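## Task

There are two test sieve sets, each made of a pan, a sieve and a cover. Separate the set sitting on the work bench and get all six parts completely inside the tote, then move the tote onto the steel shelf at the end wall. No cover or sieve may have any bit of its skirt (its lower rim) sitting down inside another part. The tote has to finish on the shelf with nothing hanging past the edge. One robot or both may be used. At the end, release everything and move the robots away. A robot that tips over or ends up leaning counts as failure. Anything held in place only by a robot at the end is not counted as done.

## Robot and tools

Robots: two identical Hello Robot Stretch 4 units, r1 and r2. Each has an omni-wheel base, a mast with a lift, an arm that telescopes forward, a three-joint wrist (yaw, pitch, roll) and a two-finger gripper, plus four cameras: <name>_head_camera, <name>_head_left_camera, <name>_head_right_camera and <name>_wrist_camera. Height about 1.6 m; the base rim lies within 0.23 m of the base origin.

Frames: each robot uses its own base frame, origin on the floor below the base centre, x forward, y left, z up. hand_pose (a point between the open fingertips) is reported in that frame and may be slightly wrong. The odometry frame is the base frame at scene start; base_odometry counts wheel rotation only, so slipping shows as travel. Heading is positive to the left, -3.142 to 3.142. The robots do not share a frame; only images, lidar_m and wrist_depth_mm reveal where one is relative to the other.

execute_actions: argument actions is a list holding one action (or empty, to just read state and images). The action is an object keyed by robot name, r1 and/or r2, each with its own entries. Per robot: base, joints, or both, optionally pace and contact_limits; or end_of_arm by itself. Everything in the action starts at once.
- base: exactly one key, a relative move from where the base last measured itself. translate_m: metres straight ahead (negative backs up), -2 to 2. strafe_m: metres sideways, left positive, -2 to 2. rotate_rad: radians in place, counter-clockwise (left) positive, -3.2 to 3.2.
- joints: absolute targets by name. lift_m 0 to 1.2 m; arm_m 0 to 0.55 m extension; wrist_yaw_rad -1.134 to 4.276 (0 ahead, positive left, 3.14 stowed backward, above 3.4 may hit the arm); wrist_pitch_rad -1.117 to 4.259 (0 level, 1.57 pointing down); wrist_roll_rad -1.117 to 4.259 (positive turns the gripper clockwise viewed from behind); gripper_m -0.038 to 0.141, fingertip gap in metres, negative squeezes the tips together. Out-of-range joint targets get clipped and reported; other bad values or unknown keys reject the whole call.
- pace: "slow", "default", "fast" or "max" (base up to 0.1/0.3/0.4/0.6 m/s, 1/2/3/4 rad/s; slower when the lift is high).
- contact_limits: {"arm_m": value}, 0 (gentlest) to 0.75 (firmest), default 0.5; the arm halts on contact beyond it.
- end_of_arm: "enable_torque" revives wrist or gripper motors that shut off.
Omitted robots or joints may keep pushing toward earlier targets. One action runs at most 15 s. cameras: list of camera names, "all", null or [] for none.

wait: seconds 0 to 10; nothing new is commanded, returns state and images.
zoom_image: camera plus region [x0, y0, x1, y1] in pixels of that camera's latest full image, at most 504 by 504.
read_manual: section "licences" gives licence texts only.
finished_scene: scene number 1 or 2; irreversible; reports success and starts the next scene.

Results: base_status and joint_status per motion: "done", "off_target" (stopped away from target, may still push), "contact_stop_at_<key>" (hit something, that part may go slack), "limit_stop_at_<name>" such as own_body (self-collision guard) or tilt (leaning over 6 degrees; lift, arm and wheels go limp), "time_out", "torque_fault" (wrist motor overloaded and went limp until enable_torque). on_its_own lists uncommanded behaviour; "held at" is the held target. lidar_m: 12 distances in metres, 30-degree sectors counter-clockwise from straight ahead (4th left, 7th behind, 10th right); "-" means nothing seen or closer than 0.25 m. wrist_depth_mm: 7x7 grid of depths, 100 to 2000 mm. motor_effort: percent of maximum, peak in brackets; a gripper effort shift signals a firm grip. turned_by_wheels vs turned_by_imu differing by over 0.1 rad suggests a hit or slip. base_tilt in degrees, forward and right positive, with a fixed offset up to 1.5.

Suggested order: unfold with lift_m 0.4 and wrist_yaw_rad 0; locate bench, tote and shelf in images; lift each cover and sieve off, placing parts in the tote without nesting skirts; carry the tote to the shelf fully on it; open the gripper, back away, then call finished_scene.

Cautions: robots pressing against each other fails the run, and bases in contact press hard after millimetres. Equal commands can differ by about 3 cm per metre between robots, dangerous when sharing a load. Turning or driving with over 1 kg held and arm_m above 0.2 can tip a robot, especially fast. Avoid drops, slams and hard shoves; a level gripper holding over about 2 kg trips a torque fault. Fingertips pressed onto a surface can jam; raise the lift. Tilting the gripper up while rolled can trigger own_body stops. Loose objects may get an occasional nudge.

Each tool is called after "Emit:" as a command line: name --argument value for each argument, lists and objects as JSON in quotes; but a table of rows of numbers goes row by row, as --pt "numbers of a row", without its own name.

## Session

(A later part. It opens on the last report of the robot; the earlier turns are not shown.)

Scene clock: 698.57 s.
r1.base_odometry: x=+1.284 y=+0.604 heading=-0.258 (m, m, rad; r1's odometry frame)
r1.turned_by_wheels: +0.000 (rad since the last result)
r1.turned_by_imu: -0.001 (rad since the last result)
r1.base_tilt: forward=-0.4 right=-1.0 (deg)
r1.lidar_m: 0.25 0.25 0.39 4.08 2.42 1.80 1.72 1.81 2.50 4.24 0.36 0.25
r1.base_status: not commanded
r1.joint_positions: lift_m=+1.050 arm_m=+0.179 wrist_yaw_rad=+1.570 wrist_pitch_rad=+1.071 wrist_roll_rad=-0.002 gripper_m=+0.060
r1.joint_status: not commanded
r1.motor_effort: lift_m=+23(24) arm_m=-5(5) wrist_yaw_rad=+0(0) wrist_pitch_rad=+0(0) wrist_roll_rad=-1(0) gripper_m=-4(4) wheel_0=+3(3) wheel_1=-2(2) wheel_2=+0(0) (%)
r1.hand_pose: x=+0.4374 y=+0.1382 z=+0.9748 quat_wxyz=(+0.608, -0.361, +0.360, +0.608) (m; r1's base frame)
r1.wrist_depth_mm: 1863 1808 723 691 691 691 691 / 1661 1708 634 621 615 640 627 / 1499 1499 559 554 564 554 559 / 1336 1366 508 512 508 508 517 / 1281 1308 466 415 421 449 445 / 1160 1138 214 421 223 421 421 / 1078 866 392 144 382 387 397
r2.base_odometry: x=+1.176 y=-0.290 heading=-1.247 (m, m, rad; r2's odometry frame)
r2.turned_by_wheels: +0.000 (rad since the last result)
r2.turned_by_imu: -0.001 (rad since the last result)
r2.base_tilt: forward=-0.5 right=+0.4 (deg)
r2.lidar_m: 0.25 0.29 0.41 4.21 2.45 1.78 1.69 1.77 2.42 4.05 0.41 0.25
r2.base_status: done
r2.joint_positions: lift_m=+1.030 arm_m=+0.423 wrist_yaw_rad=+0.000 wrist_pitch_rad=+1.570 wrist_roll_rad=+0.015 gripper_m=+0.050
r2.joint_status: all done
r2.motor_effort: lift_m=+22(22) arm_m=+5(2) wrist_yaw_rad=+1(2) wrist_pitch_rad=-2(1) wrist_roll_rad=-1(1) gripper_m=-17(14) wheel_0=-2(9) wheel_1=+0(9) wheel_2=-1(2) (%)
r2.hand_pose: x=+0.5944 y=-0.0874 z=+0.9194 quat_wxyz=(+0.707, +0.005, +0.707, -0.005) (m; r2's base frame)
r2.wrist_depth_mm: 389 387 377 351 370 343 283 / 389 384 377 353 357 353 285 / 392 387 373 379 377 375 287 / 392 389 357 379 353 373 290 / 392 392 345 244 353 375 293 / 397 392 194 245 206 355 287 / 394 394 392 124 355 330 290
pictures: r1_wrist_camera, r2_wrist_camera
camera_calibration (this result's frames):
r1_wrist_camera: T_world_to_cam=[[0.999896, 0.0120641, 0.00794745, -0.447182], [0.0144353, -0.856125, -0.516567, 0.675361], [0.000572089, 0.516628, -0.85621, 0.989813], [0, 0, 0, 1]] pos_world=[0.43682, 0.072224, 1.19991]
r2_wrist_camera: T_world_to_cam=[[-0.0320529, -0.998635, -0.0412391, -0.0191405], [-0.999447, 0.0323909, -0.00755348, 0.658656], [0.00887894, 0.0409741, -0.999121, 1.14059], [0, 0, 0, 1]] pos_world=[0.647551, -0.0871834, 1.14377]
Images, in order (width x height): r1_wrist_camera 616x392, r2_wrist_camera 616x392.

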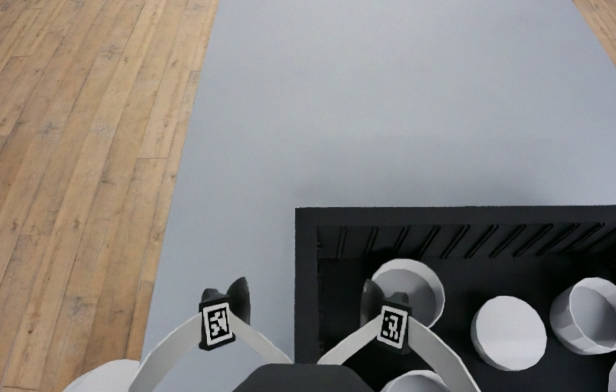

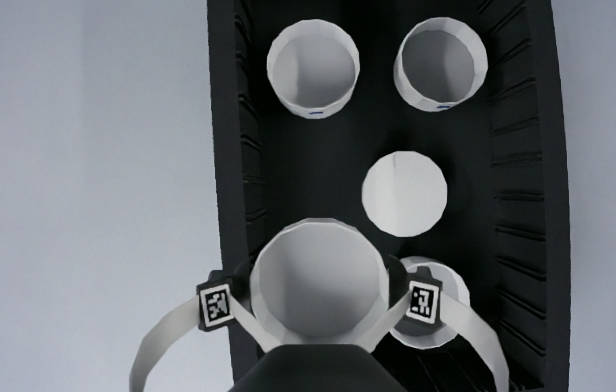

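Emit:
execute_actions --actions '[{"r2": {"joints": {"wrist_roll_rad": 1.57}}}]' --cameras '[]'

Emit:
execute_actions --actions '[{"r2": {"joints": {"lift_m": 0.93}}}]' --cameras '["r2_wrist_camera", "r1_wrist_camera", "r1_head_camera"]'

Scene clock: 709.67 s.
r1.base_odometry: x=+1.284 y=+0.604 heading=-0.258 (m, m, rad; r1's odometry frame)
r1.turned_by_wheels: +0.000 (rad since the last result)
r1.turned_by_imu: -0.001 (rad since the last result)
r1.base_tilt: forward=-0.4 right=-1.0 (deg)
r1.lidar_m: 0.25 0.25 0.37 4.08 2.44 1.79 1.69 1.79 2.46 4.22 0.35 0.25
r1.base_status: not commanded
r1.joint_positions: lift_m=+1.050 arm_m=+0.179 wrist_yaw_rad=+1.570 wrist_pitch_rad=+1.071 wrist_roll_rad=-0.002 gripper_m=+0.060
r1.joint_status: not commanded
r1.motor_effort: lift_m=+24(23) arm_m=-5(6) wrist_yaw_rad=+0(1) wrist_pitch_rad=+0(0) wrist_roll_rad=+0(0) gripper_m=-5(3) wheel_0=+3(3) wheel_1=-2(2) wheel_2=+0(0) (%)
r1.hand_pose: x=+0.4374 y=+0.1382 z=+0.9748 quat_wxyz=(+0.608, -0.361, +0.360, +0.608) (m; r1's base frame)
r1.wrist_depth_mm: 1921 1863 723 691 683 691 691 / 1618 1661 640 615 627 627 634 / 1499 1499 559 554 559 559 559 / 1397 1366 500 508 512 508 508 / 1255 1255 469 418 421 449 452 / 1138 1138 213 421 221 421 415 / 1060 866 394 144 384 389 399
r2.base_odometry: x=+1.176 y=-0.290 heading=-1.247 (m, m, rad; r2's odometry frame)
r2.turned_by_wheels: +0.000 (rad since the last result)
r2.turned_by_imu: -0.001 (rad since the last result)
r2.base_tilt: forward=-0.4 right=+0.4 (deg)
r2.lidar_m: 0.25 0.27 0.38 4.21 2.45 1.76 1.68 1.78 2.46 4.07 0.39 0.27
r2.base_status: not commanded
r2.joint_positions: lift_m=+1.030 arm_m=+0.423 wrist_yaw_rad=+0.000 wrist_pitch_rad=+1.570 wrist_roll_rad=+1.570 gripper_m=+0.050
r2.joint_status: all done
r2.motor_effort: lift_m=+21(22) arm_m=+4(4) wrist_yaw_rad=+1(1) wrist_pitch_rad=-1(1) wrist_roll_rad=+0(4) gripper_m=-15(14) wheel_0=-2(2) wheel_1=+0(0) wheel_2=-1(1) (%)
r2.hand_pose: x=+0.5944 y=-0.0874 z=+0.9194 quat_wxyz=(+0.501, +0.500, +0.500, -0.499) (m; r2's base frame)
r2.wrist_depth_mm: 296 296 293 298 298 319 373 / 336 366 379 379 375 325 375 / 364 366 379 362 359 340 375 / 359 384 382 379 377 317 377 / 355 362 382 245 377 320 377 / 329 340 193 245 207 291 377 / 301 300 298 123 294 379 379
pictures: none
No camera images: the call's "cameras" was empty. Leave "cameras" out to get every camera's image.

Scene clock: 711.10 s.
r1.base_odometry: x=+1.284 y=+0.604 heading=-0.258 (m, m, rad; r1's odometry frame)
r1.turned_by_wheels: +0.000 (rad since the last result)
r1.turned_by_imu: +0.000 (rad since the last result)
r1.base_tilt: forward=-0.4 right=-1.0 (deg)
r1.lidar_m: 0.25 0.25 0.33 4.06 2.43 1.80 1.72 1.80 2.44 4.21 0.36 0.25
r1.base_status: not commanded
r1.joint_positions: lift_m=+1.050 arm_m=+0.179 wrist_yaw_rad=+1.570 wrist_pitch_rad=+1.071 wrist_roll_rad=-0.002 gripper_m=+0.060
r1.joint_status: not commanded
r1.motor_effort: lift_m=+23(23) arm_m=-6(5) wrist_yaw_rad=-1(0) wrist_pitch_rad=+0(0) wrist_roll_rad=+1(0) gripper_m=-4(4) wheel_0=+3(3) wheel_1=-2(2) wheel_2=+0(0) (%)
r1.hand_pose: x=+0.4374 y=+0.1382 z=+0.9748 quat_wxyz=(+0.608, -0.361, +0.360, +0.608) (m; r1's base frame)
r1.wrist_depth_mm: 1708 1808 723 683 699 691 699 / 1708 1618 634 615 609 627 621 / 1464 1499 549 554 559 559 564 / 1366 1366 508 508 512 508 517 / 1255 1281 469 415 421 449 449 / 1160 1160 213 421 223 430 421 / 1078 866 392 143 382 387 397
r2.base_odometry: x=+1.176 y=-0.290 heading=-1.247 (m, m, rad; r2's odometry frame)
r2.turned_by_wheels: +0.000 (rad since the last result)
r2.turned_by_imu: +0.000 (rad since the last result)
r2.base_tilt: forward=-0.4 right=+0.3 (deg)
r2.lidar_m: 0.25 0.26 0.39 4.19 2.45 1.75 1.69 1.75 2.46 4.06 0.37 0.27
r2.base_status: not commanded
r2.joint_positions: lift_m=+0.930 arm_m=+0.423 wrist_yaw_rad=+0.000 wrist_pitch_rad=+1.570 wrist_roll_rad=+1.570 gripper_m=+0.050
r2.joint_status: all done
r2.motor_effort: lift_m=+14(19) arm_m=+4(4) wrist_yaw_rad=+0(1) wrist_pitch_rad=-1(1) wrist_roll_rad=+1(0) gripper_m=-13(14) wheel_0=-2(2) wheel_1=+0(0) wheel_2=-1(1) (%)
r2.hand_pose: x=+0.5944 y=-0.0874 z=+0.8200 quat_wxyz=(+0.501, +0.500, +0.500, -0.499) (m; r2's base frame)
r2.wrist_depth_mm: 249 268 278 277 276 244 - / 264 281 279 278 258 244 188 / 265 281 258 259 259 241 190 / 286 282 259 279 278 264 190 / 260 260 282 245 278 267 195 / 259 262 193 245 206 230 195 / 249 237 251 123 234 212 -
pictures: r1_head_camera, r1_wrist_camera, r2_wrist_camera
camera_calibration (this result's frames):
r1_wrist_camera: T_world_to_cam=[[0.999896, 0.012064, 0.00794745, -0.447182], [0.0144352, -0.856125, -0.516567, 0.675361], [0.00057215, 0.516627, -0.85621, 0.989813], [0, 0, 0, 1]] pos_world=[0.43682, 0.072224, 1.19991]
r2_wrist_camera: T_world_to_cam=[[-0.998982, 0.0161653, -0.0421056, 0.640925], [0.0164592, 0.999842, -0.00664308, 0.137888], [0.0419916, -0.00732935, -0.999091, 1.01738], [0, 0, 0, 1]] pos_world=[0.595282, -0.14077, 1.04436]
Images, in order (width x height): r1_head_camera 420x560, r1_wrist_camera 616x392, r2_wrist_camera 616x392.

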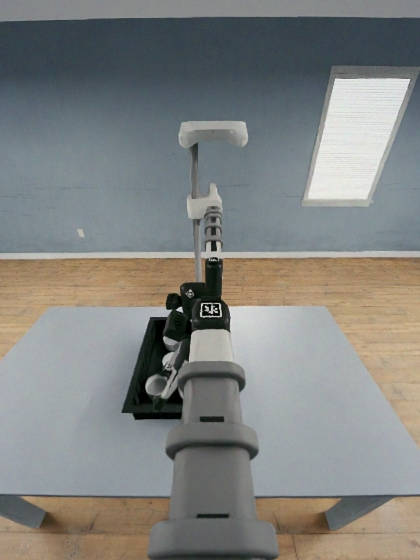

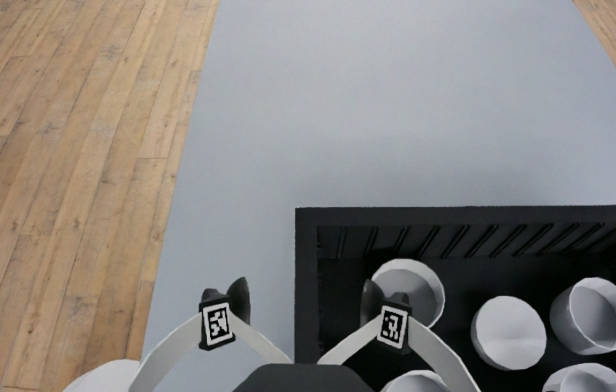

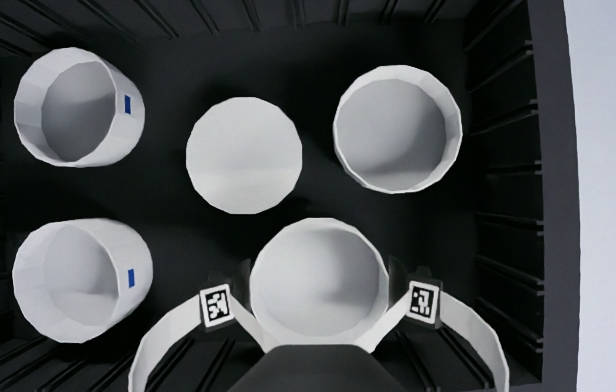

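Emit:
execute_actions --actions '[{"r2": {"joints": {"lift_m": 0.901}, "pace": "slow"}}]' --cameras '[]'

Emit:
execute_actions --actions '[{"r2": {"joints": {"gripper_m": 0.09}, "pace": "slow"}}]' --cameras '["r2_wrist_camera"]'

Emit:
execute_actions --actions '[{"r2": {"joints": {"lift_m": 1.05}}}]' --cameras '["r2_wrist_camera"]'

Scene clock: 720.37 s.
r1.base_odometry: x=+1.284 y=+0.604 heading=-0.258 (m, m, rad; r1's odometry frame)
r1.turned_by_wheels: +0.000 (rad since the last result)
r1.turned_by_imu: -0.001 (rad since the last result)
r1.base_tilt: forward=-0.4 right=-1.0 (deg)
r1.lidar_m: 0.25 0.25 0.34 4.04 2.45 1.80 1.72 1.83 2.50 4.24 0.32 0.26
r1.base_status: not commanded
r1.joint_positions: lift_m=+1.050 arm_m=+0.179 wrist_yaw_rad=+1.570 wrist_pitch_rad=+1.071 wrist_roll_rad=-0.002 gripper_m=+0.060
r1.joint_status: not commanded
r1.motor_effort: lift_m=+24(24) arm_m=-6(5) wrist_yaw_rad=+0(1) wrist_pitch_rad=-1(1) wrist_roll_rad=+0(0) gripper_m=-3(4) wheel_0=+2(3) wheel_1=-2(2) wheel_2=+0(0) (%)
r1.hand_pose: x=+0.4374 y=+0.1382 z=+0.9748 quat_wxyz=(+0.608, -0.361, +0.360, +0.608) (m; r1's base frame)
r1.wrist_depth_mm: 1863 1863 707 683 691 699 699 / 1618 1708 634 621 621 621 627 / 1499 1499 554 559 564 554 569 / 1336 1366 512 512 504 517 517 / 1255 1255 466 418 418 452 449 / 1160 1160 213 421 224 421 418 / 1078 878 397 144 379 392 397
r2.base_odometry: x=+1.176 y=-0.290 heading=-1.247 (m, m, rad; r2's odometry frame)
r2.turned_by_wheels: +0.000 (rad since the last result)
r2.turned_by_imu: -0.001 (rad since the last result)
r2.base_tilt: forward=-0.4 right=+0.4 (deg)
r2.lidar_m: 0.25 0.27 0.38 4.19 2.46 1.78 1.71 1.75 2.48 4.09 0.39 0.25
r2.base_status: not commanded
r2.joint_positions: lift_m=+0.901 arm_m=+0.423 wrist_yaw_rad=+0.000 wrist_pitch_rad=+1.570 wrist_roll_rad=+1.570 gripper_m=+0.050
r2.joint_status: all done
r2.motor_effort: lift_m=+14(17) arm_m=+4(4) wrist_yaw_rad=+1(1) wrist_pitch_rad=-1(1) wrist_roll_rad=+1(1) gripper_m=-17(16) wheel_0=-2(2) wheel_1=+0(0) wheel_2=-1(1) (%)
r2.hand_pose: x=+0.5944 y=-0.0874 z=+0.7910 quat_wxyz=(+0.501, +0.500, +0.500, -0.499) (m; r2's base frame)
r2.wrist_depth_mm: 235 252 250 248 246 244 - / 236 251 250 249 229 222 183 / 235 252 229 230 230 229 186 / 254 254 229 250 248 247 189 / 231 252 252 244 249 248 193 / 231 254 194 245 206 230 194 / 230 237 249 123 234 213 -
pictures: none
No camera images: the call's "cameras" was empty. Leave "cameras" out to get every camera's image.

Scene clock: 722.20 s.
r1.base_odometry: x=+1.284 y=+0.604 heading=-0.258 (m, m, rad; r1's odometry frame)
r1.turned_by_wheels: +0.000 (rad since the last result)
r1.turned_by_imu: +0.000 (rad since the last result)
r1.base_tilt: forward=-0.3 right=-1.0 (deg)
r1.lidar_m: 0.25 0.26 0.38 4.05 2.43 1.79 1.72 1.80 2.48 4.22 0.34 0.25
r1.base_status: not commanded
r1.joint_positions: lift_m=+1.050 arm_m=+0.179 wrist_yaw_rad=+1.570 wrist_pitch_rad=+1.071 wrist_roll_rad=-0.002 gripper_m=+0.060
r1.joint_status: not commanded
r1.motor_effort: lift_m=+23(23) arm_m=-5(5) wrist_yaw_rad=+0(0) wrist_pitch_rad=+0(1) wrist_roll_rad=+0(1) gripper_m=-4(4) wheel_0=+2(2) wheel_1=-2(2) wheel_2=+0(0) (%)
r1.hand_pose: x=+0.4374 y=+0.1382 z=+0.9748 quat_wxyz=(+0.608, -0.361, +0.360, +0.608) (m; r1's base frame)
r1.wrist_depth_mm: 1863 1863 723 691 699 707 691 / 1661 1708 634 615 615 621 627 / 1537 1499 554 554 559 559 564 / 1397 1366 504 508 512 512 504 / 1308 1255 466 418 424 452 449 / 1138 1138 214 421 224 421 415 / 1078 878 392 143 382 392 394
r2.base_odometry: x=+1.176 y=-0.290 heading=-1.247 (m, m, rad; r2's odometry frame)
r2.turned_by_wheels: +0.000 (rad since the last result)
r2.turned_by_imu: +0.000 (rad since the last result)
r2.base_tilt: forward=-0.4 right=+0.3 (deg)
r2.lidar_m: 0.25 0.25 0.37 4.18 2.45 1.74 1.68 1.75 2.47 4.10 0.38 0.28
r2.base_status: not commanded
r2.joint_positions: lift_m=+0.901 arm_m=+0.423 wrist_yaw_rad=+0.000 wrist_pitch_rad=+1.570 wrist_roll_rad=+1.570 gripper_m=+0.090
r2.joint_status: all done
r2.motor_effort: lift_m=+14(13) arm_m=+4(4) wrist_yaw_rad=+1(1) wrist_pitch_rad=-1(0) wrist_roll_rad=+1(1) gripper_m=-3(11) wheel_0=-2(2) wheel_1=+0(0) wheel_2=-1(1) (%)
r2.hand_pose: x=+0.5944 y=-0.0874 z=+0.7910 quat_wxyz=(+0.500, +0.500, +0.500, -0.500) (m; r2's base frame)
r2.wrist_depth_mm: 236 251 250 249 247 245 - / 236 251 250 249 229 223 183 / 236 252 229 231 230 229 186 / 255 254 229 250 249 247 189 / 230 253 253 249 249 247 193 / 232 254 200 249 213 231 194 / 229 237 253 120 238 214 -
pictures: r2_wrist_camera
camera_calibration (this result's frames):
r2_wrist_camera: T_world_to_cam=[[-0.998987, 0.0161933, -0.0419861, 0.639583], [0.0164865, 0.999842, -0.00664504, 0.137681], [0.0418718, -0.00733051, -0.999096, 0.988494], [0, 0, 0, 1]] pos_world=[0.595275, -0.14077, 1.01537]
Images, in order (width x height): r2_wrist_camera 616x392.

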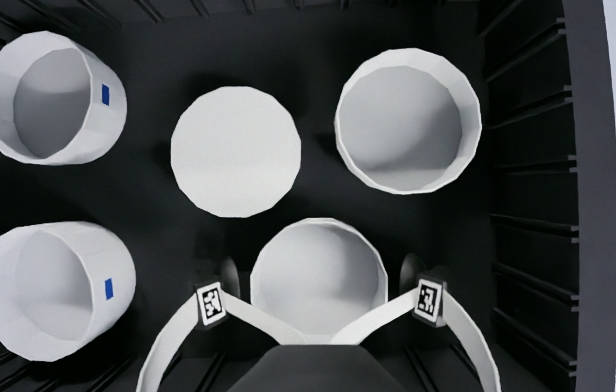

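Scene clock: 723.90 s.
r1.base_odometry: x=+1.284 y=+0.604 heading=-0.258 (m, m, rad; r1's odometry frame)
r1.turned_by_wheels: +0.000 (rad since the last result)
r1.turned_by_imu: +0.000 (rad since the last result)
r1.base_tilt: forward=-0.4 right=-1.0 (deg)
r1.lidar_m: 0.25 0.25 0.37 4.06 2.44 1.77 1.70 1.79 2.50 4.20 0.37 0.26
r1.base_status: not commanded
r1.joint_positions: lift_m=+1.050 arm_m=+0.179 wrist_yaw_rad=+1.570 wrist_pitch_rad=+1.071 wrist_roll_rad=-0.002 gripper_m=+0.060
r1.joint_status: not commanded
r1.motor_effort: lift_m=+24(23) arm_m=-5(5) wrist_yaw_rad=+0(0) wrist_pitch_rad=+0(0) wrist_roll_rad=-1(0) gripper_m=-4(4) wheel_0=+3(2) wheel_1=-2(2) wheel_2=+0(0) (%)
r1.hand_pose: x=+0.4374 y=+0.1382 z=+0.9748 quat_wxyz=(+0.608, -0.361, +0.360, +0.608) (m; r1's base frame)
r1.wrist_depth_mm: 1863 1863 715 676 691 699 699 / 1756 1618 634 615 621 627 621 / 1499 1499 559 554 564 564 559 / 1366 1366 504 512 508 512 512 / 1255 1281 462 418 424 452 445 / 1118 1160 214 418 224 424 418 / 1060 866 392 143 382 389 397
r2.base_odometry: x=+1.176 y=-0.290 heading=-1.247 (m, m, rad; r2's odometry frame)
r2.turned_by_wheels: +0.000 (rad since the last result)
r2.turned_by_imu: +0.000 (rad since the last result)
r2.base_tilt: forward=-0.4 right=+0.4 (deg)
r2.lidar_m: 0.26 0.27 0.38 4.21 2.43 1.78 1.68 1.80 2.45 4.08 0.36 0.26
r2.base_status: not commanded
r2.joint_positions: lift_m=+1.050 arm_m=+0.423 wrist_yaw_rad=+0.000 wrist_pitch_rad=+1.570 wrist_roll_rad=+1.570 gripper_m=+0.090
r2.joint_status: all done
r2.motor_effort: lift_m=+22(23) arm_m=+4(4) wrist_yaw_rad=+1(1) wrist_pitch_rad=-1(1) wrist_roll_rad=+1(0) gripper_m=+3(3) wheel_0=-2(2) wheel_1=+0(0) wheel_2=-1(1) (%)
r2.hand_pose: x=+0.5944 y=-0.0874 z=+0.9394 quat_wxyz=(+0.500, +0.500, +0.500, -0.500) (m; r2's base frame)
r2.wrist_depth_mm: 404 317 314 310 310 394 394 / 338 370 399 397 397 392 394 / 364 387 402 379 379 394 394 / 359 407 402 399 399 349 399 / 353 382 404 399 399 355 397 / 330 375 200 362 213 312 397 / 415 410 410 120 402 399 397
pictures: r2_wrist_camera
camera_calibration (this result's frames):
r2_wrist_camera: T_world_to_cam=[[-0.998987, 0.0161932, -0.0419861, 0.645815], [0.0164864, 0.999842, -0.00664504, 0.138667], [0.0418718, -0.0073305, -0.999096, 1.13671], [0, 0, 0, 1]] pos_world=[0.595278, -0.14077, 1.16372]
Images, in order (width x height): r2_wrist_camera 616x392.

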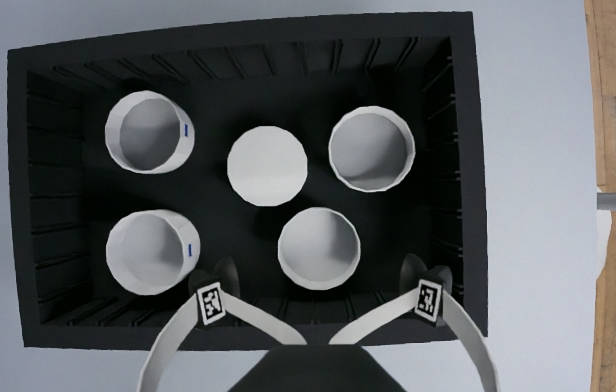

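Emit:
execute_actions --actions '[{"r1": {"joints": {"lift_m": 0.96}}, "r2": {"joints": {"arm_m": 0.213, "wrist_yaw_rad": 1.57, "wrist_pitch_rad": 2.07, "wrist_roll_rad": 0.0, "gripper_m": 0.06}}}]' --cameras '["r2_wrist_camera", "r1_wrist_camera", "r1_head_camera", "r2_head_camera"]'

Scene clock: 756.40 s.
r1.base_odometry: x=+1.284 y=+0.604 heading=-0.258 (m, m, rad; r1's odometry frame)
r1.turned_by_wheels: +0.000 (rad since the last result)
r1.turned_by_imu: -0.001 (rad since the last result)
r1.base_tilt: forward=-0.4 right=-0.9 (deg)
r1.lidar_m: 0.25 0.26 0.36 4.05 2.44 1.81 1.70 1.82 2.48 4.23 0.36 0.25
r1.base_status: not commanded
r1.joint_positions: lift_m=+0.960 arm_m=+0.179 wrist_yaw_rad=+1.570 wrist_pitch_rad=+1.071 wrist_roll_rad=-0.002 gripper_m=+0.060
r1.joint_status: all done
r1.motor_effort: lift_m=+18(22) arm_m=-5(5) wrist_yaw_rad=+0(0) wrist_pitch_rad=-1(0) wrist_roll_rad=+0(0) gripper_m=-3(3) wheel_0=+2(2) wheel_1=-2(2) wheel_2=+0(0) (%)
r1.hand_pose: x=+0.4374 y=+0.1382 z=+0.8852 quat_wxyz=(+0.608, -0.361, +0.360, +0.608) (m; r1's base frame)
r1.wrist_depth_mm: 1756 1708 554 549 549 554 554 / 1537 1576 492 496 492 496 504 / 1366 1336 442 439 449 449 449 / 1281 1255 402 324 343 342 343 / 1160 379 368 362 355 366 370 / 1098 349 215 332 223 334 319 / 991 315 315 144 303 315 312
r2.base_odometry: x=+1.176 y=-0.290 heading=-1.247 (m, m, rad; r2's odometry frame)
r2.turned_by_wheels: +0.000 (rad since the last result)
r2.turned_by_imu: -0.001 (rad since the last result)
r2.base_tilt: forward=-0.5 right=+0.4 (deg)
r2.lidar_m: 0.25 0.25 0.39 4.18 2.42 1.76 1.68 1.80 2.46 4.10 0.39 0.28
r2.base_status: not commanded
r2.joint_positions: lift_m=+1.050 arm_m=+0.214 wrist_yaw_rad=+1.569 wrist_pitch_rad=+2.069 wrist_roll_rad=+0.000 gripper_m=+0.060
r2.joint_status: all done
r2.motor_effort: lift_m=+22(22) arm_m=-4(7) wrist_yaw_rad=+2(8) wrist_pitch_rad=+4(8) wrist_roll_rad=-2(5) gripper_m=-3(4) wheel_0=-2(2) wheel_1=+0(0) wheel_2=-1(1) (%)
r2.hand_pose: x=+0.4719 y=-0.1379 z=+0.9744 quat_wxyz=(+0.362, -0.607, +0.608, +0.361) (m; r2's base frame)
r2.wrist_depth_mm: 891 364 355 347 307 306 268 / 1118 842 379 368 368 366 362 / 1281 1255 407 402 394 387 394 / 1397 1366 442 436 415 413 413 / 1537 1537 477 466 442 442 421 / 1708 1661 200 521 198 399 525 / 1863 1863 591 120 574 574 574
pictures: r1_head_camera, r1_wrist_camera, r2_head_camera, r2_wrist_camera
camera_calibration (this result's frames):
r1_wrist_camera: T_world_to_cam=[[0.999896, 0.0120639, 0.00794735, -0.446468], [0.0144351, -0.856125, -0.516567, 0.629088], [0.000572097, 0.516628, -0.85621, 0.913114], [0, 0, 0, 1]] pos_world=[0.436818, 0.072224, 1.11033]
r2_wrist_camera: T_world_to_cam=[[0.998947, -0.0365194, -0.0277873, -0.438176], [-0.0191125, -0.881618, 0.471577, -0.517225], [-0.0417195, -0.470549, -0.881387, 1.03734], [0, 0, 0, 1]] pos_world=[0.471106, 0.016123, 1.14603]
Images, in order (width x height): r1_head_camera 420x560, r1_wrist_camera 616x392, r2_head_camera 420x560, r2_wrist_camera 616x392.

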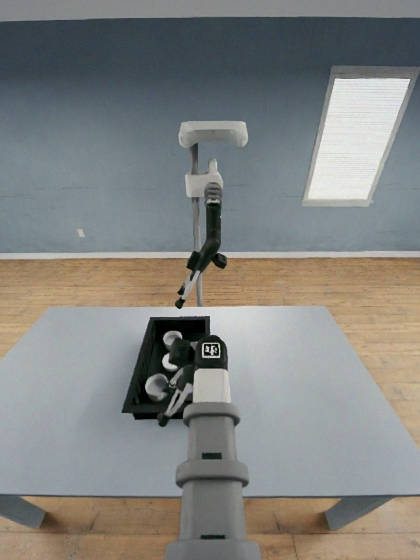

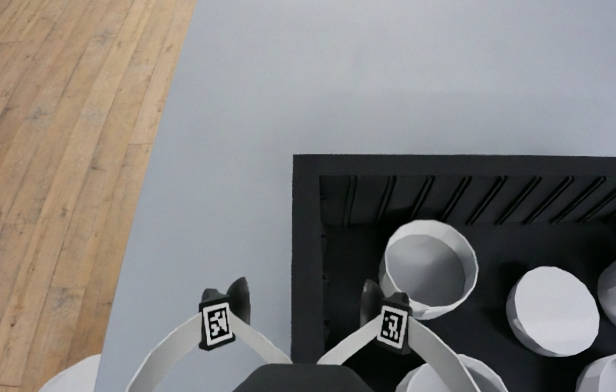

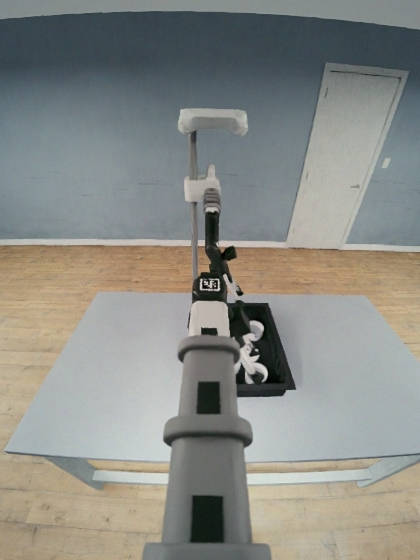

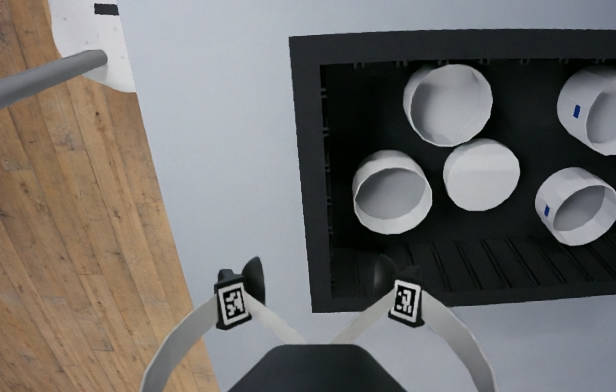

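Emit:
execute_actions --actions '[{"r1": {"joints": {"lift_m": 0.907, "gripper_m": 0.048}, "pace": "slow"}, "r2": {"joints": {"arm_m": 0.207, "lift_m": 0.95, "gripper_m": 0.048}}}]' --cameras '["r2_wrist_camera", "r1_wrist_camera"]'

Scene clock: 778.03 s.
r1.base_odometry: x=+1.284 y=+0.604 heading=-0.258 (m, m, rad; r1's odometry frame)
r1.turned_by_wheels: +0.000 (rad since the last result)
r1.turned_by_imu: -0.001 (rad since the last result)
r1.base_tilt: forward=-0.4 right=-1.0 (deg)
r1.lidar_m: 0.25 0.26 0.36 4.07 2.45 1.80 1.72 1.79 2.51 4.23 0.36 0.25
r1.base_status: not commanded
r1.joint_positions: lift_m=+0.907 arm_m=+0.179 wrist_yaw_rad=+1.570 wrist_pitch_rad=+1.071 wrist_roll_rad=-0.002 gripper_m=+0.048
r1.joint_status: all done
r1.motor_effort: lift_m=+18(21) arm_m=-6(5) wrist_yaw_rad=+0(0) wrist_pitch_rad=+0(0) wrist_roll_rad=+0(1) gripper_m=-5(5) wheel_0=+2(3) wheel_1=-2(2) wheel_2=+0(0) (%)
r1.hand_pose: x=+0.4374 y=+0.1382 z=+0.8322 quat_wxyz=(+0.608, -0.361, +0.360, +0.608) (m; r1's base frame)
r1.wrist_depth_mm: 1661 1661 466 466 466 473 473 / 1464 1430 418 413 421 421 424 / 1308 387 377 274 274 276 277 / 1229 349 342 325 319 310 330 / 1098 314 317 304 303 301 312 / 1025 290 209 281 220 283 276 / 946 267 266 145 265 243 272
r2.base_odometry: x=+1.176 y=-0.290 heading=-1.247 (m, m, rad; r2's odometry frame)
r2.turned_by_wheels: +0.000 (rad since the last result)
r2.turned_by_imu: -0.001 (rad since the last result)
r2.base_tilt: forward=-0.4 right=+0.3 (deg)
r2.lidar_m: 0.25 0.26 0.38 4.20 2.42 1.78 1.68 1.79 2.47 4.06 0.40 0.27
r2.base_status: not commanded
r2.joint_positions: lift_m=+0.950 arm_m=+0.208 wrist_yaw_rad=+1.570 wrist_pitch_rad=+2.069 wrist_roll_rad=+0.000 gripper_m=+0.048
r2.joint_status: all done
r2.motor_effort: lift_m=+14(18) arm_m=-4(9) wrist_yaw_rad=+2(3) wrist_pitch_rad=+2(3) wrist_roll_rad=-1(2) gripper_m=-1(6) wheel_0=-2(2) wheel_1=+0(0) wheel_2=-1(1) (%)
r2.hand_pose: x=+0.4659 y=-0.1379 z=+0.8751 quat_wxyz=(+0.362, -0.607, +0.608, +0.361) (m; r2's base frame)
r2.wrist_depth_mm: 778 263 263 260 257 255 - / 768 282 281 193 189 187 185 / 1160 304 301 228 294 289 281 / 1255 336 329 315 312 301 298 / 1397 1308 357 340 325 324 319 / 1537 1499 194 271 193 366 359 / 1756 1661 433 121 330 307 314
pictures: r1_wrist_camera, r2_wrist_camera
camera_calibration (this result's frames):
r1_wrist_camera: T_world_to_cam=[[0.999896, 0.0120641, 0.00794737, -0.446047], [0.0144352, -0.856125, -0.516567, 0.601719], [0.000572034, 0.516627, -0.85621, 0.867751], [0, 0, 0, 1]] pos_world=[0.436818, 0.072224, 1.05735]
r2_wrist_camera: T_world_to_cam=[[0.998949, -0.0364488, -0.0277904, -0.43495], [-0.0190486, -0.881619, 0.471577, -0.470523], [-0.041689, -0.470552, -0.881387, 0.94953], [0, 0, 0, 1]] pos_world=[0.465115, 0.0161286, 1.0467]
Images, in order (width x height): r1_wrist_camera 616x392, r2_wrist_camera 616x392.

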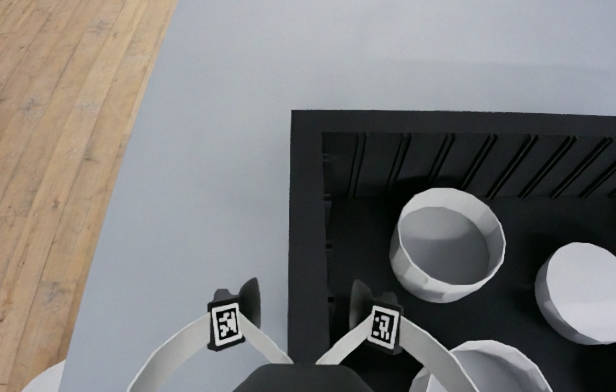

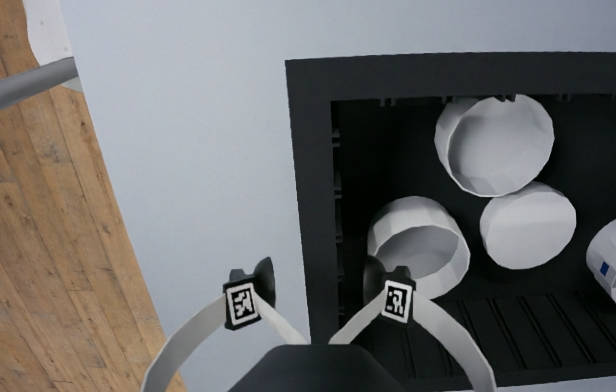

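Emit:
execute_actions --actions '[{"r1": {"joints": {"lift_m": 0.898}, "pace": "slow"}, "r2": {"joints": {"lift_m": 0.903}, "pace": "slow"}}]' --cameras '["r2_wrist_camera", "r1_wrist_camera"]'

Emit:
execute_actions --actions '[{"r1": {"joints": {"gripper_m": -0.02}, "pace": "slow"}, "r2": {"joints": {"gripper_m": -0.02}, "pace": "slow"}}]' --cameras '["r2_wrist_camera", "r1_wrist_camera", "r1_head_left_camera", "r2_head_right_camera"]'

Scene clock: 785.30 s.
r1.base_odometry: x=+1.284 y=+0.604 heading=-0.258 (m, m, rad; r1's odometry frame)
r1.turned_by_wheels: +0.000 (rad since the last result)
r1.turned_by_imu: -0.001 (rad since the last result)
r1.base_tilt: forward=-0.4 right=-1.0 (deg)
r1.lidar_m: 0.25 0.25 0.37 4.05 2.40 1.80 1.69 1.78 2.50 4.18 0.37 0.25
r1.base_status: not commanded
r1.joint_positions: lift_m=+0.898 arm_m=+0.179 wrist_yaw_rad=+1.570 wrist_pitch_rad=+1.071 wrist_roll_rad=-0.002 gripper_m=+0.048
r1.joint_status: all done
r1.motor_effort: lift_m=+18(15) arm_m=-5(5) wrist_yaw_rad=+0(1) wrist_pitch_rad=-1(1) wrist_roll_rad=-1(0) gripper_m=-4(4) wheel_0=+2(2) wheel_1=-2(2) wheel_2=+0(0) (%)
r1.hand_pose: x=+0.4374 y=+0.1382 z=+0.8233 quat_wxyz=(+0.608, -0.361, +0.360, +0.608) (m; r1's base frame)
r1.wrist_depth_mm: 1576 1618 452 452 449 459 459 / 1464 1430 404 402 407 407 413 / 1366 382 362 263 274 277 276 / 1205 332 332 320 319 309 327 / 1098 303 306 296 294 285 306 / 1008 282 210 271 221 278 276 / 750 260 259 145 257 234 264
r2.base_odometry: x=+1.176 y=-0.290 heading=-1.247 (m, m, rad; r2's odometry frame)
r2.turned_by_wheels: +0.000 (rad since the last result)
r2.turned_by_imu: -0.001 (rad since the last result)
r2.base_tilt: forward=-0.4 right=+0.4 (deg)
r2.lidar_m: 0.25 0.25 0.37 4.19 2.42 1.78 1.68 1.77 2.45 4.11 0.38 0.29
r2.base_status: not commanded
r2.joint_positions: lift_m=+0.903 arm_m=+0.208 wrist_yaw_rad=+1.570 wrist_pitch_rad=+2.069 wrist_roll_rad=+0.000 gripper_m=+0.048
r2.joint_status: all done
r2.motor_effort: lift_m=+13(8) arm_m=-5(5) wrist_yaw_rad=+3(3) wrist_pitch_rad=+4(4) wrist_roll_rad=-1(1) gripper_m=-3(4) wheel_0=-2(2) wheel_1=+0(0) wheel_2=-1(1) (%)
r2.hand_pose: x=+0.4659 y=-0.1379 z=+0.8281 quat_wxyz=(+0.362, -0.607, +0.608, +0.361) (m; r2's base frame)
r2.wrist_depth_mm: 220 219 218 216 215 213 - / 237 234 233 148 147 144 - / 1060 254 252 157 245 239 239 / 1205 276 273 173 265 256 251 / 1336 301 297 190 277 276 259 / 1464 342 194 206 193 287 317 / 1661 1618 362 121 320 307 314
pictures: r1_wrist_camera, r2_wrist_camera
camera_calibration (this result's frames):
r1_wrist_camera: T_world_to_cam=[[0.999896, 0.0120641, 0.00794741, -0.445975], [0.0144352, -0.856125, -0.516567, 0.597073], [0.000572092, 0.516628, -0.85621, 0.860049], [0, 0, 0, 1]] pos_world=[0.436817, 0.072224, 1.04835]
r2_wrist_camera: T_world_to_cam=[[0.998949, -0.0364486, -0.0277905, -0.436254], [-0.0190485, -0.881619, 0.471577, -0.448369], [-0.041689, -0.470552, -0.881387, 0.908124], [0, 0, 0, 1]] pos_world=[0.465114, 0.0161286, 0.999725]
Images, in order (width x height): r1_wrist_camera 616x392, r2_wrist_camera 616x392.

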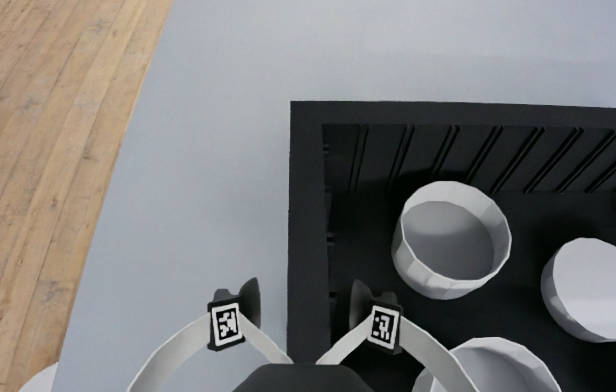

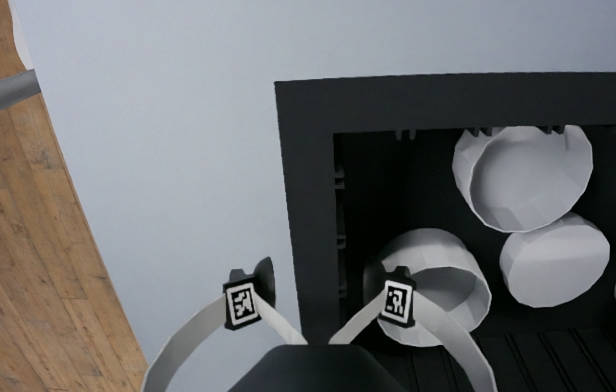

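Scene clock: 787.77 s.
r1.base_odometry: x=+1.284 y=+0.604 heading=-0.258 (m, m, rad; r1's odometry frame)
r1.turned_by_wheels: +0.000 (rad since the last result)
r1.turned_by_imu: -0.001 (rad since the last result)
r1.base_tilt: forward=-0.3 right=-1.0 (deg)
r1.lidar_m: 0.25 0.27 0.35 4.05 2.46 1.78 1.70 1.79 2.50 4.24 0.37 0.26
r1.base_status: not commanded
r1.joint_positions: lift_m=+0.898 arm_m=+0.179 wrist_yaw_rad=+1.564 wrist_pitch_rad=+1.074 wrist_roll_rad=-0.002 gripper_m=-0.019
r1.joint_status: all done
r1.on_its_own: wrist_yaw_rad is at rest, and its effort (+17) is outside its rest range (-13 to +13)
r1.motor_effort: lift_m=+20(20) arm_m=-5(5) wrist_yaw_rad=+17(17) wrist_pitch_rad=-7(9) wrist_roll_rad=+0(1) gripper_m=-18(19) wheel_0=+1(3) wheel_1=-2(2) wheel_2=+0(0) (%)
r1.hand_pose: x=+0.4383 y=+0.1370 z=+0.8227 quat_wxyz=(+0.609, -0.361, +0.362, +0.606) (m; r1's base frame)
r1.wrist_depth_mm: 1618 1618 449 442 449 455 462 / 1430 1397 399 402 407 410 413 / 1336 368 362 254 266 267 267 / 1182 330 332 241 301 303 319 / 1098 303 304 221 285 276 297 / 976 279 282 190 264 268 268 / 265 259 177 151 182 216 254
r2.base_odometry: x=+1.176 y=-0.290 heading=-1.247 (m, m, rad; r2's odometry frame)
r2.turned_by_wheels: +0.000 (rad since the last result)
r2.turned_by_imu: +0.000 (rad since the last result)
r2.base_tilt: forward=-0.4 right=+0.4 (deg)
r2.lidar_m: 0.25 0.26 0.35 4.19 2.43 1.76 1.67 1.77 2.41 4.07 0.32 0.28
r2.base_status: not commanded
r2.joint_positions: lift_m=+0.903 arm_m=+0.208 wrist_yaw_rad=+1.577 wrist_pitch_rad=+2.066 wrist_roll_rad=+0.000 gripper_m=-0.020
r2.joint_status: all done
r2.on_its_own: wrist_yaw_rad is at rest, and its effort (-18) is outside its rest range (-13 to +13)
r2.motor_effort: lift_m=+15(15) arm_m=-4(5) wrist_yaw_rad=-18(19) wrist_pitch_rad=+12(11) wrist_roll_rad=+1(1) gripper_m=-21(19) wheel_0=-2(2) wheel_1=+0(0) wheel_2=+2(2) (%)
r2.hand_pose: x=+0.4669 y=-0.1366 z=+0.8276 quat_wxyz=(+0.361, -0.609, +0.605, +0.363) (m; r2's base frame)
r2.wrist_depth_mm: 220 219 218 216 215 213 - / 234 233 233 135 133 132 - / 262 253 251 145 234 225 229 / 1182 274 272 158 254 248 239 / 1308 301 297 177 266 265 249 / 1464 340 312 188 182 271 277 / 1618 1576 359 154 314 297 309
pictures: r1_head_left_camera, r1_wrist_camera, r2_head_right_camera, r2_wrist_camera
camera_calibration (this result's frames):
r1_wrist_camera: T_world_to_cam=[[0.99995, 0.00614173, 0.00791051, -0.445953], [0.00933516, -0.857642, -0.514163, 0.596185], [0.00362654, 0.514211, -0.857656, 0.860396], [0, 0, 0, 1]] pos_world=[0.437245, 0.0716268, 1.04799]
r2_wrist_camera: T_world_to_cam=[[0.999189, -0.0288933, -0.0280554, -0.436064], [-0.0123571, -0.882977, 0.469253, -0.448348], [-0.0383306, -0.468525, -0.882618, 0.908049], [0, 0, 0, 1]] pos_world=[0.464976, 0.0169633, 0.999615]
Images, in order (width x height): r1_head_left_camera 420x672, r1_wrist_camera 616x392, r2_head_right_camera 420x672, r2_wrist_camera 616x392.

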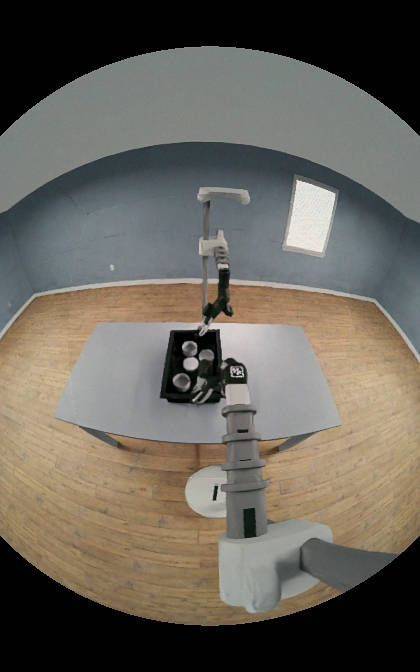

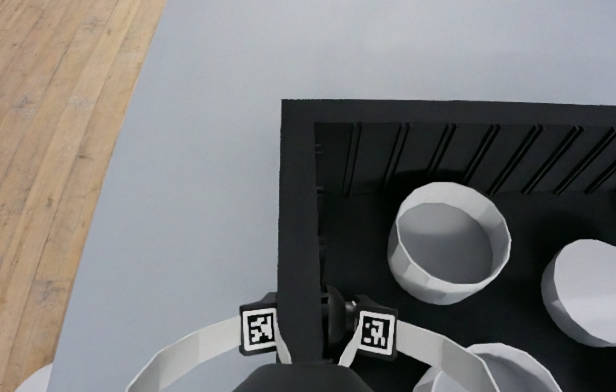

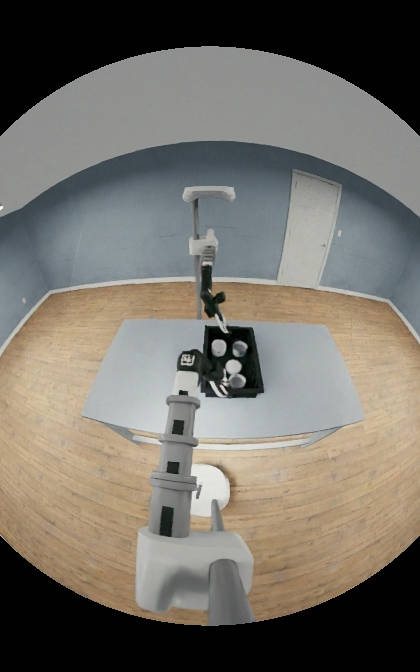

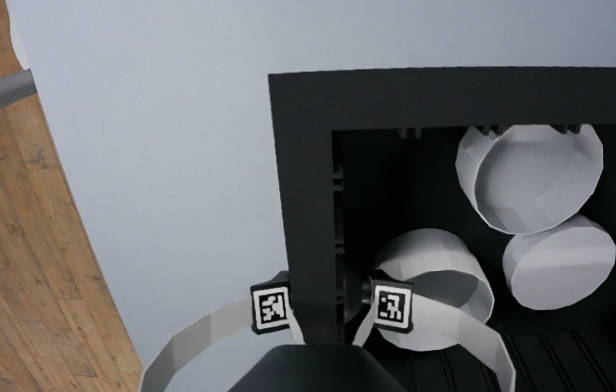

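Emit:
execute_actions --actions '[{"r1": {"joints": {"arm_m": 0.188, "lift_m": 0.948}, "pace": "slow"}, "r2": {"joints": {"arm_m": 0.217, "lift_m": 0.953}, "pace": "slow"}}]' --cameras '["r2_wrist_camera", "r1_wrist_camera", "r1_head_left_camera"]'

Scene clock: 795.00 s.
r1.base_odometry: x=+1.284 y=+0.604 heading=-0.258 (m, m, rad; r1's odometry frame)
r1.turned_by_wheels: +0.000 (rad since the last result)
r1.turned_by_imu: -0.001 (rad since the last result)
r1.base_tilt: forward=-0.4 right=-1.0 (deg)
r1.lidar_m: 0.25 0.26 0.35 4.06 2.44 1.78 1.73 1.82 2.51 4.23 0.36 0.25
r1.base_status: not commanded
r1.joint_positions: lift_m=+0.948 arm_m=+0.187 wrist_yaw_rad=+1.568 wrist_pitch_rad=+1.074 wrist_roll_rad=-0.002 gripper_m=-0.019
r1.joint_status: all done
r1.motor_effort: lift_m=+26(29) arm_m=+6(5) wrist_yaw_rad=+6(17) wrist_pitch_rad=-8(9) wrist_roll_rad=+0(1) gripper_m=-20(20) wheel_0=+1(1) wheel_1=-2(2) wheel_2=+0(0) (%)
r1.hand_pose: x=+0.4458 y=+0.1373 z=+0.8722 quat_wxyz=(+0.608, -0.362, +0.362, +0.607) (m; r1's base frame)
r1.wrist_depth_mm: 1708 1708 521 525 525 530 535 / 1499 1537 473 473 477 473 480 / 1366 1336 424 256 267 266 268 / 1229 397 392 268 301 303 315 / 1138 362 359 211 286 281 293 / 1060 327 324 191 268 267 263 / 991 301 243 160 180 224 255
r2.base_odometry: x=+1.176 y=-0.290 heading=-1.247 (m, m, rad; r2's odometry frame)
r2.turned_by_wheels: +0.000 (rad since the last result)
r2.turned_by_imu: -0.001 (rad since the last result)
r2.base_tilt: forward=-0.5 right=+0.3 (deg)
r2.lidar_m: 0.25 0.28 0.38 4.19 2.43 1.77 1.69 1.77 2.46 4.10 0.38 0.27
r2.base_status: not commanded
r2.joint_positions: lift_m=+0.952 arm_m=+0.216 wrist_yaw_rad=+1.573 wrist_pitch_rad=+2.066 wrist_roll_rad=+0.000 gripper_m=-0.020
r2.joint_status: all done
r2.motor_effort: lift_m=+24(22) arm_m=+4(7) wrist_yaw_rad=-6(18) wrist_pitch_rad=+12(10) wrist_roll_rad=+0(0) gripper_m=-17(14) wheel_0=-2(2) wheel_1=-1(0) wheel_2=+1(3) (%)
r2.hand_pose: x=+0.4748 y=-0.1369 z=+0.8769 quat_wxyz=(+0.362, -0.608, +0.607, +0.363) (m; r2's base frame)
r2.wrist_depth_mm: 517 263 264 262 259 256 - / 723 283 282 137 136 134 - / 1160 306 303 148 235 226 233 / 1255 336 329 161 255 247 237 / 1430 375 359 179 266 265 248 / 1576 1499 185 190 181 274 274 / 1708 1661 436 119 314 298 307
pictures: r1_head_left_camera, r1_wrist_camera, r2_wrist_camera
camera_calibration (this result's frames):
r1_wrist_camera: T_world_to_cam=[[0.999915, 0.0103169, 0.00791033, -0.454426], [0.012916, -0.857605, -0.514147, 0.620279], [0.00147953, 0.514206, -0.857665, 0.903631], [0, 0, 0, 1]] pos_world=[0.445039, 0.0719904, 1.09752]
r2_wrist_camera: T_world_to_cam=[[0.999062, -0.0329857, -0.0280582, -0.443105], [-0.0159756, -0.882957, 0.469182, -0.469896], [-0.0402505, -0.468294, -0.882656, 0.952671], [0, 0, 0, 1]] pos_world=[0.473528, 0.016616, 1.04891]
Images, in order (width x height): r1_head_left_camera 420x672, r1_wrist_camera 616x392, r2_wrist_camera 616x392.

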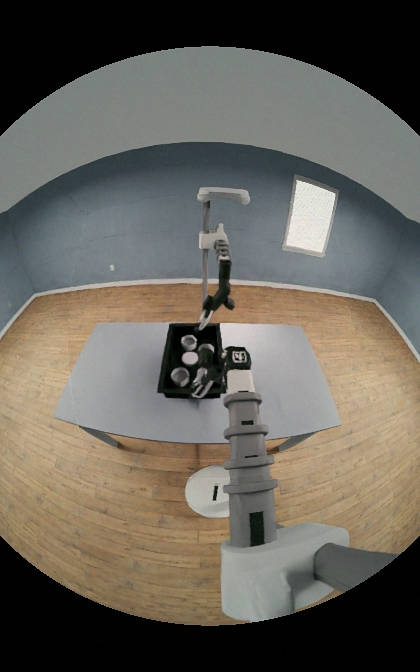

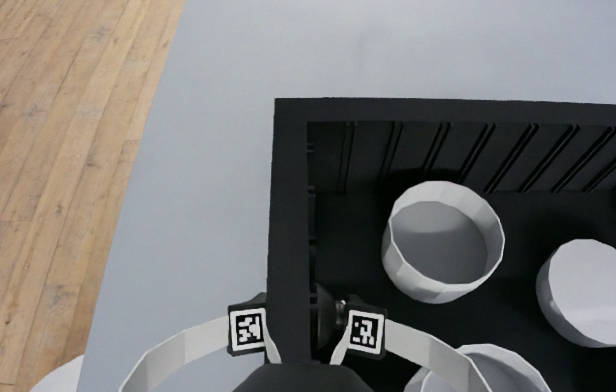

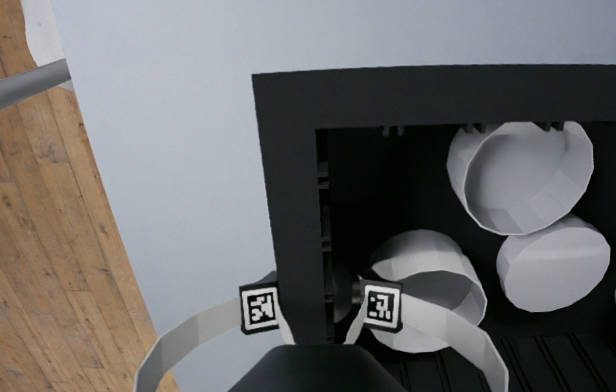

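Emit:
execute_actions --actions '[{"r1": {"base": {"strafe_m": 1.0}, "joints": {"arm_m": 0.192}}, "r2": {"base": {"strafe_m": -1.0}, "joints": {"arm_m": 0.221}}}]' --cameras '["r2_wrist_camera", "r1_wrist_camera", "r1_head_left_camera"]'

Scene clock: 807.73 s.
r1.base_odometry: x=+1.540 y=+1.570 heading=-0.258 (m, m, rad; r1's odometry frame)
r1.turned_by_wheels: +0.000 (rad since the last result)
r1.turned_by_imu: +0.000 (rad since the last result)
r1.base_tilt: forward=-0.3 right=-1.0 (deg)
r1.lidar_m: 0.42 0.47 3.14 3.07 2.45 1.78 1.71 1.80 2.48 0.99 0.36 0.29
r1.base_status: done
r1.joint_positions: lift_m=+0.948 arm_m=+0.191 wrist_yaw_rad=+1.567 wrist_pitch_rad=+1.074 wrist_roll_rad=-0.002 gripper_m=-0.019
r1.joint_status: all done
r1.motor_effort: lift_m=+24(26) arm_m=+4(8) wrist_yaw_rad=+7(7) wrist_pitch_rad=-9(10) wrist_roll_rad=+1(1) gripper_m=-18(18) wheel_0=-2(8) wheel_1=+1(9) wheel_2=+0(3) (%)
r1.hand_pose: x=+0.4501 y=+0.1372 z=+0.8723 quat_wxyz=(+0.608, -0.362, +0.362, +0.607) (m; r1's base frame)
r1.wrist_depth_mm: 1756 1708 1708 1618 1661 1708 1756 / 1537 1537 1499 1464 1499 1537 1537 / 1366 1366 1366 254 267 267 267 / 1308 1255 1281 303 301 304 315 / 1160 1138 1160 210 286 281 297 / 1060 1060 1060 193 266 270 263 / 991 809 182 159 181 224 255
r2.base_odometry: x=+0.228 y=-0.608 heading=-1.247 (m, m, rad; r2's odometry frame)
r2.turned_by_wheels: +0.000 (rad since the last result)
r2.turned_by_imu: +0.000 (rad since the last result)
r2.base_tilt: forward=-0.5 right=+0.4 (deg)
r2.lidar_m: 0.35 0.29 0.39 1.10 2.45 1.77 1.65 1.76 2.43 3.08 3.17 0.48
r2.base_status: done
r2.joint_positions: lift_m=+0.953 arm_m=+0.220 wrist_yaw_rad=+1.573 wrist_pitch_rad=+2.066 wrist_roll_rad=+0.000 gripper_m=-0.020
r2.joint_status: all done
r2.motor_effort: lift_m=+23(23) arm_m=+3(5) wrist_yaw_rad=-6(5) wrist_pitch_rad=+10(13) wrist_roll_rad=+0(1) gripper_m=-15(14) wheel_0=-1(8) wheel_1=+1(6) wheel_2=+1(2) (%)
r2.hand_pose: x=+0.4790 y=-0.1369 z=+0.8769 quat_wxyz=(+0.362, -0.608, +0.607, +0.363) (m; r2's base frame)
r2.wrist_depth_mm: 778 778 960 976 960 960 960 / 809 842 1060 137 135 134 - / 1160 1160 1160 146 235 226 232 / 1255 1255 1255 161 255 247 240 / 1397 1366 1366 179 266 266 248 / 1537 1499 185 191 180 276 276 / 1756 1661 1618 119 312 296 309
pictures: r1_head_left_camera, r1_wrist_camera, r2_wrist_camera
camera_calibration (this result's frames):
r1_wrist_camera: T_world_to_cam=[[0.999922, 0.00959777, 0.0079312, -0.458658], [0.0123096, -0.857704, -0.513997, 0.620328], [0.0018694, 0.514055, -0.857755, 0.903678], [0, 0, 0, 1]] pos_world=[0.449298, 0.071919, 1.09762]
r2_wrist_camera: T_world_to_cam=[[0.999062, -0.0329679, -0.0280905, -0.447269], [-0.0159501, -0.88302, 0.469063, -0.469717], [-0.0402685, -0.468175, -0.882718, 0.952931], [0, 0, 0, 1]] pos_world=[0.47773, 0.0166238, 1.04893]
Images, in order (width x height): r1_head_left_camera 420x672, r1_wrist_camera 616x392, r2_wrist_camera 616x392.

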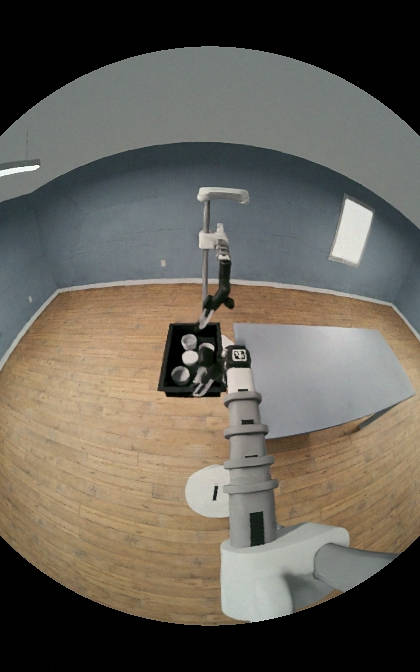

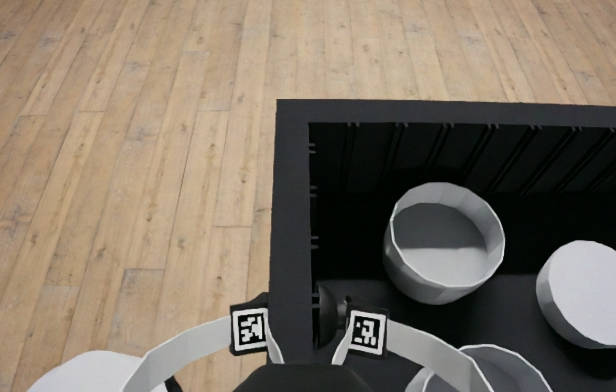

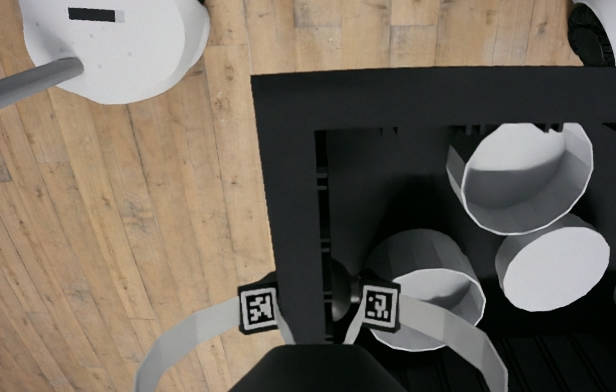

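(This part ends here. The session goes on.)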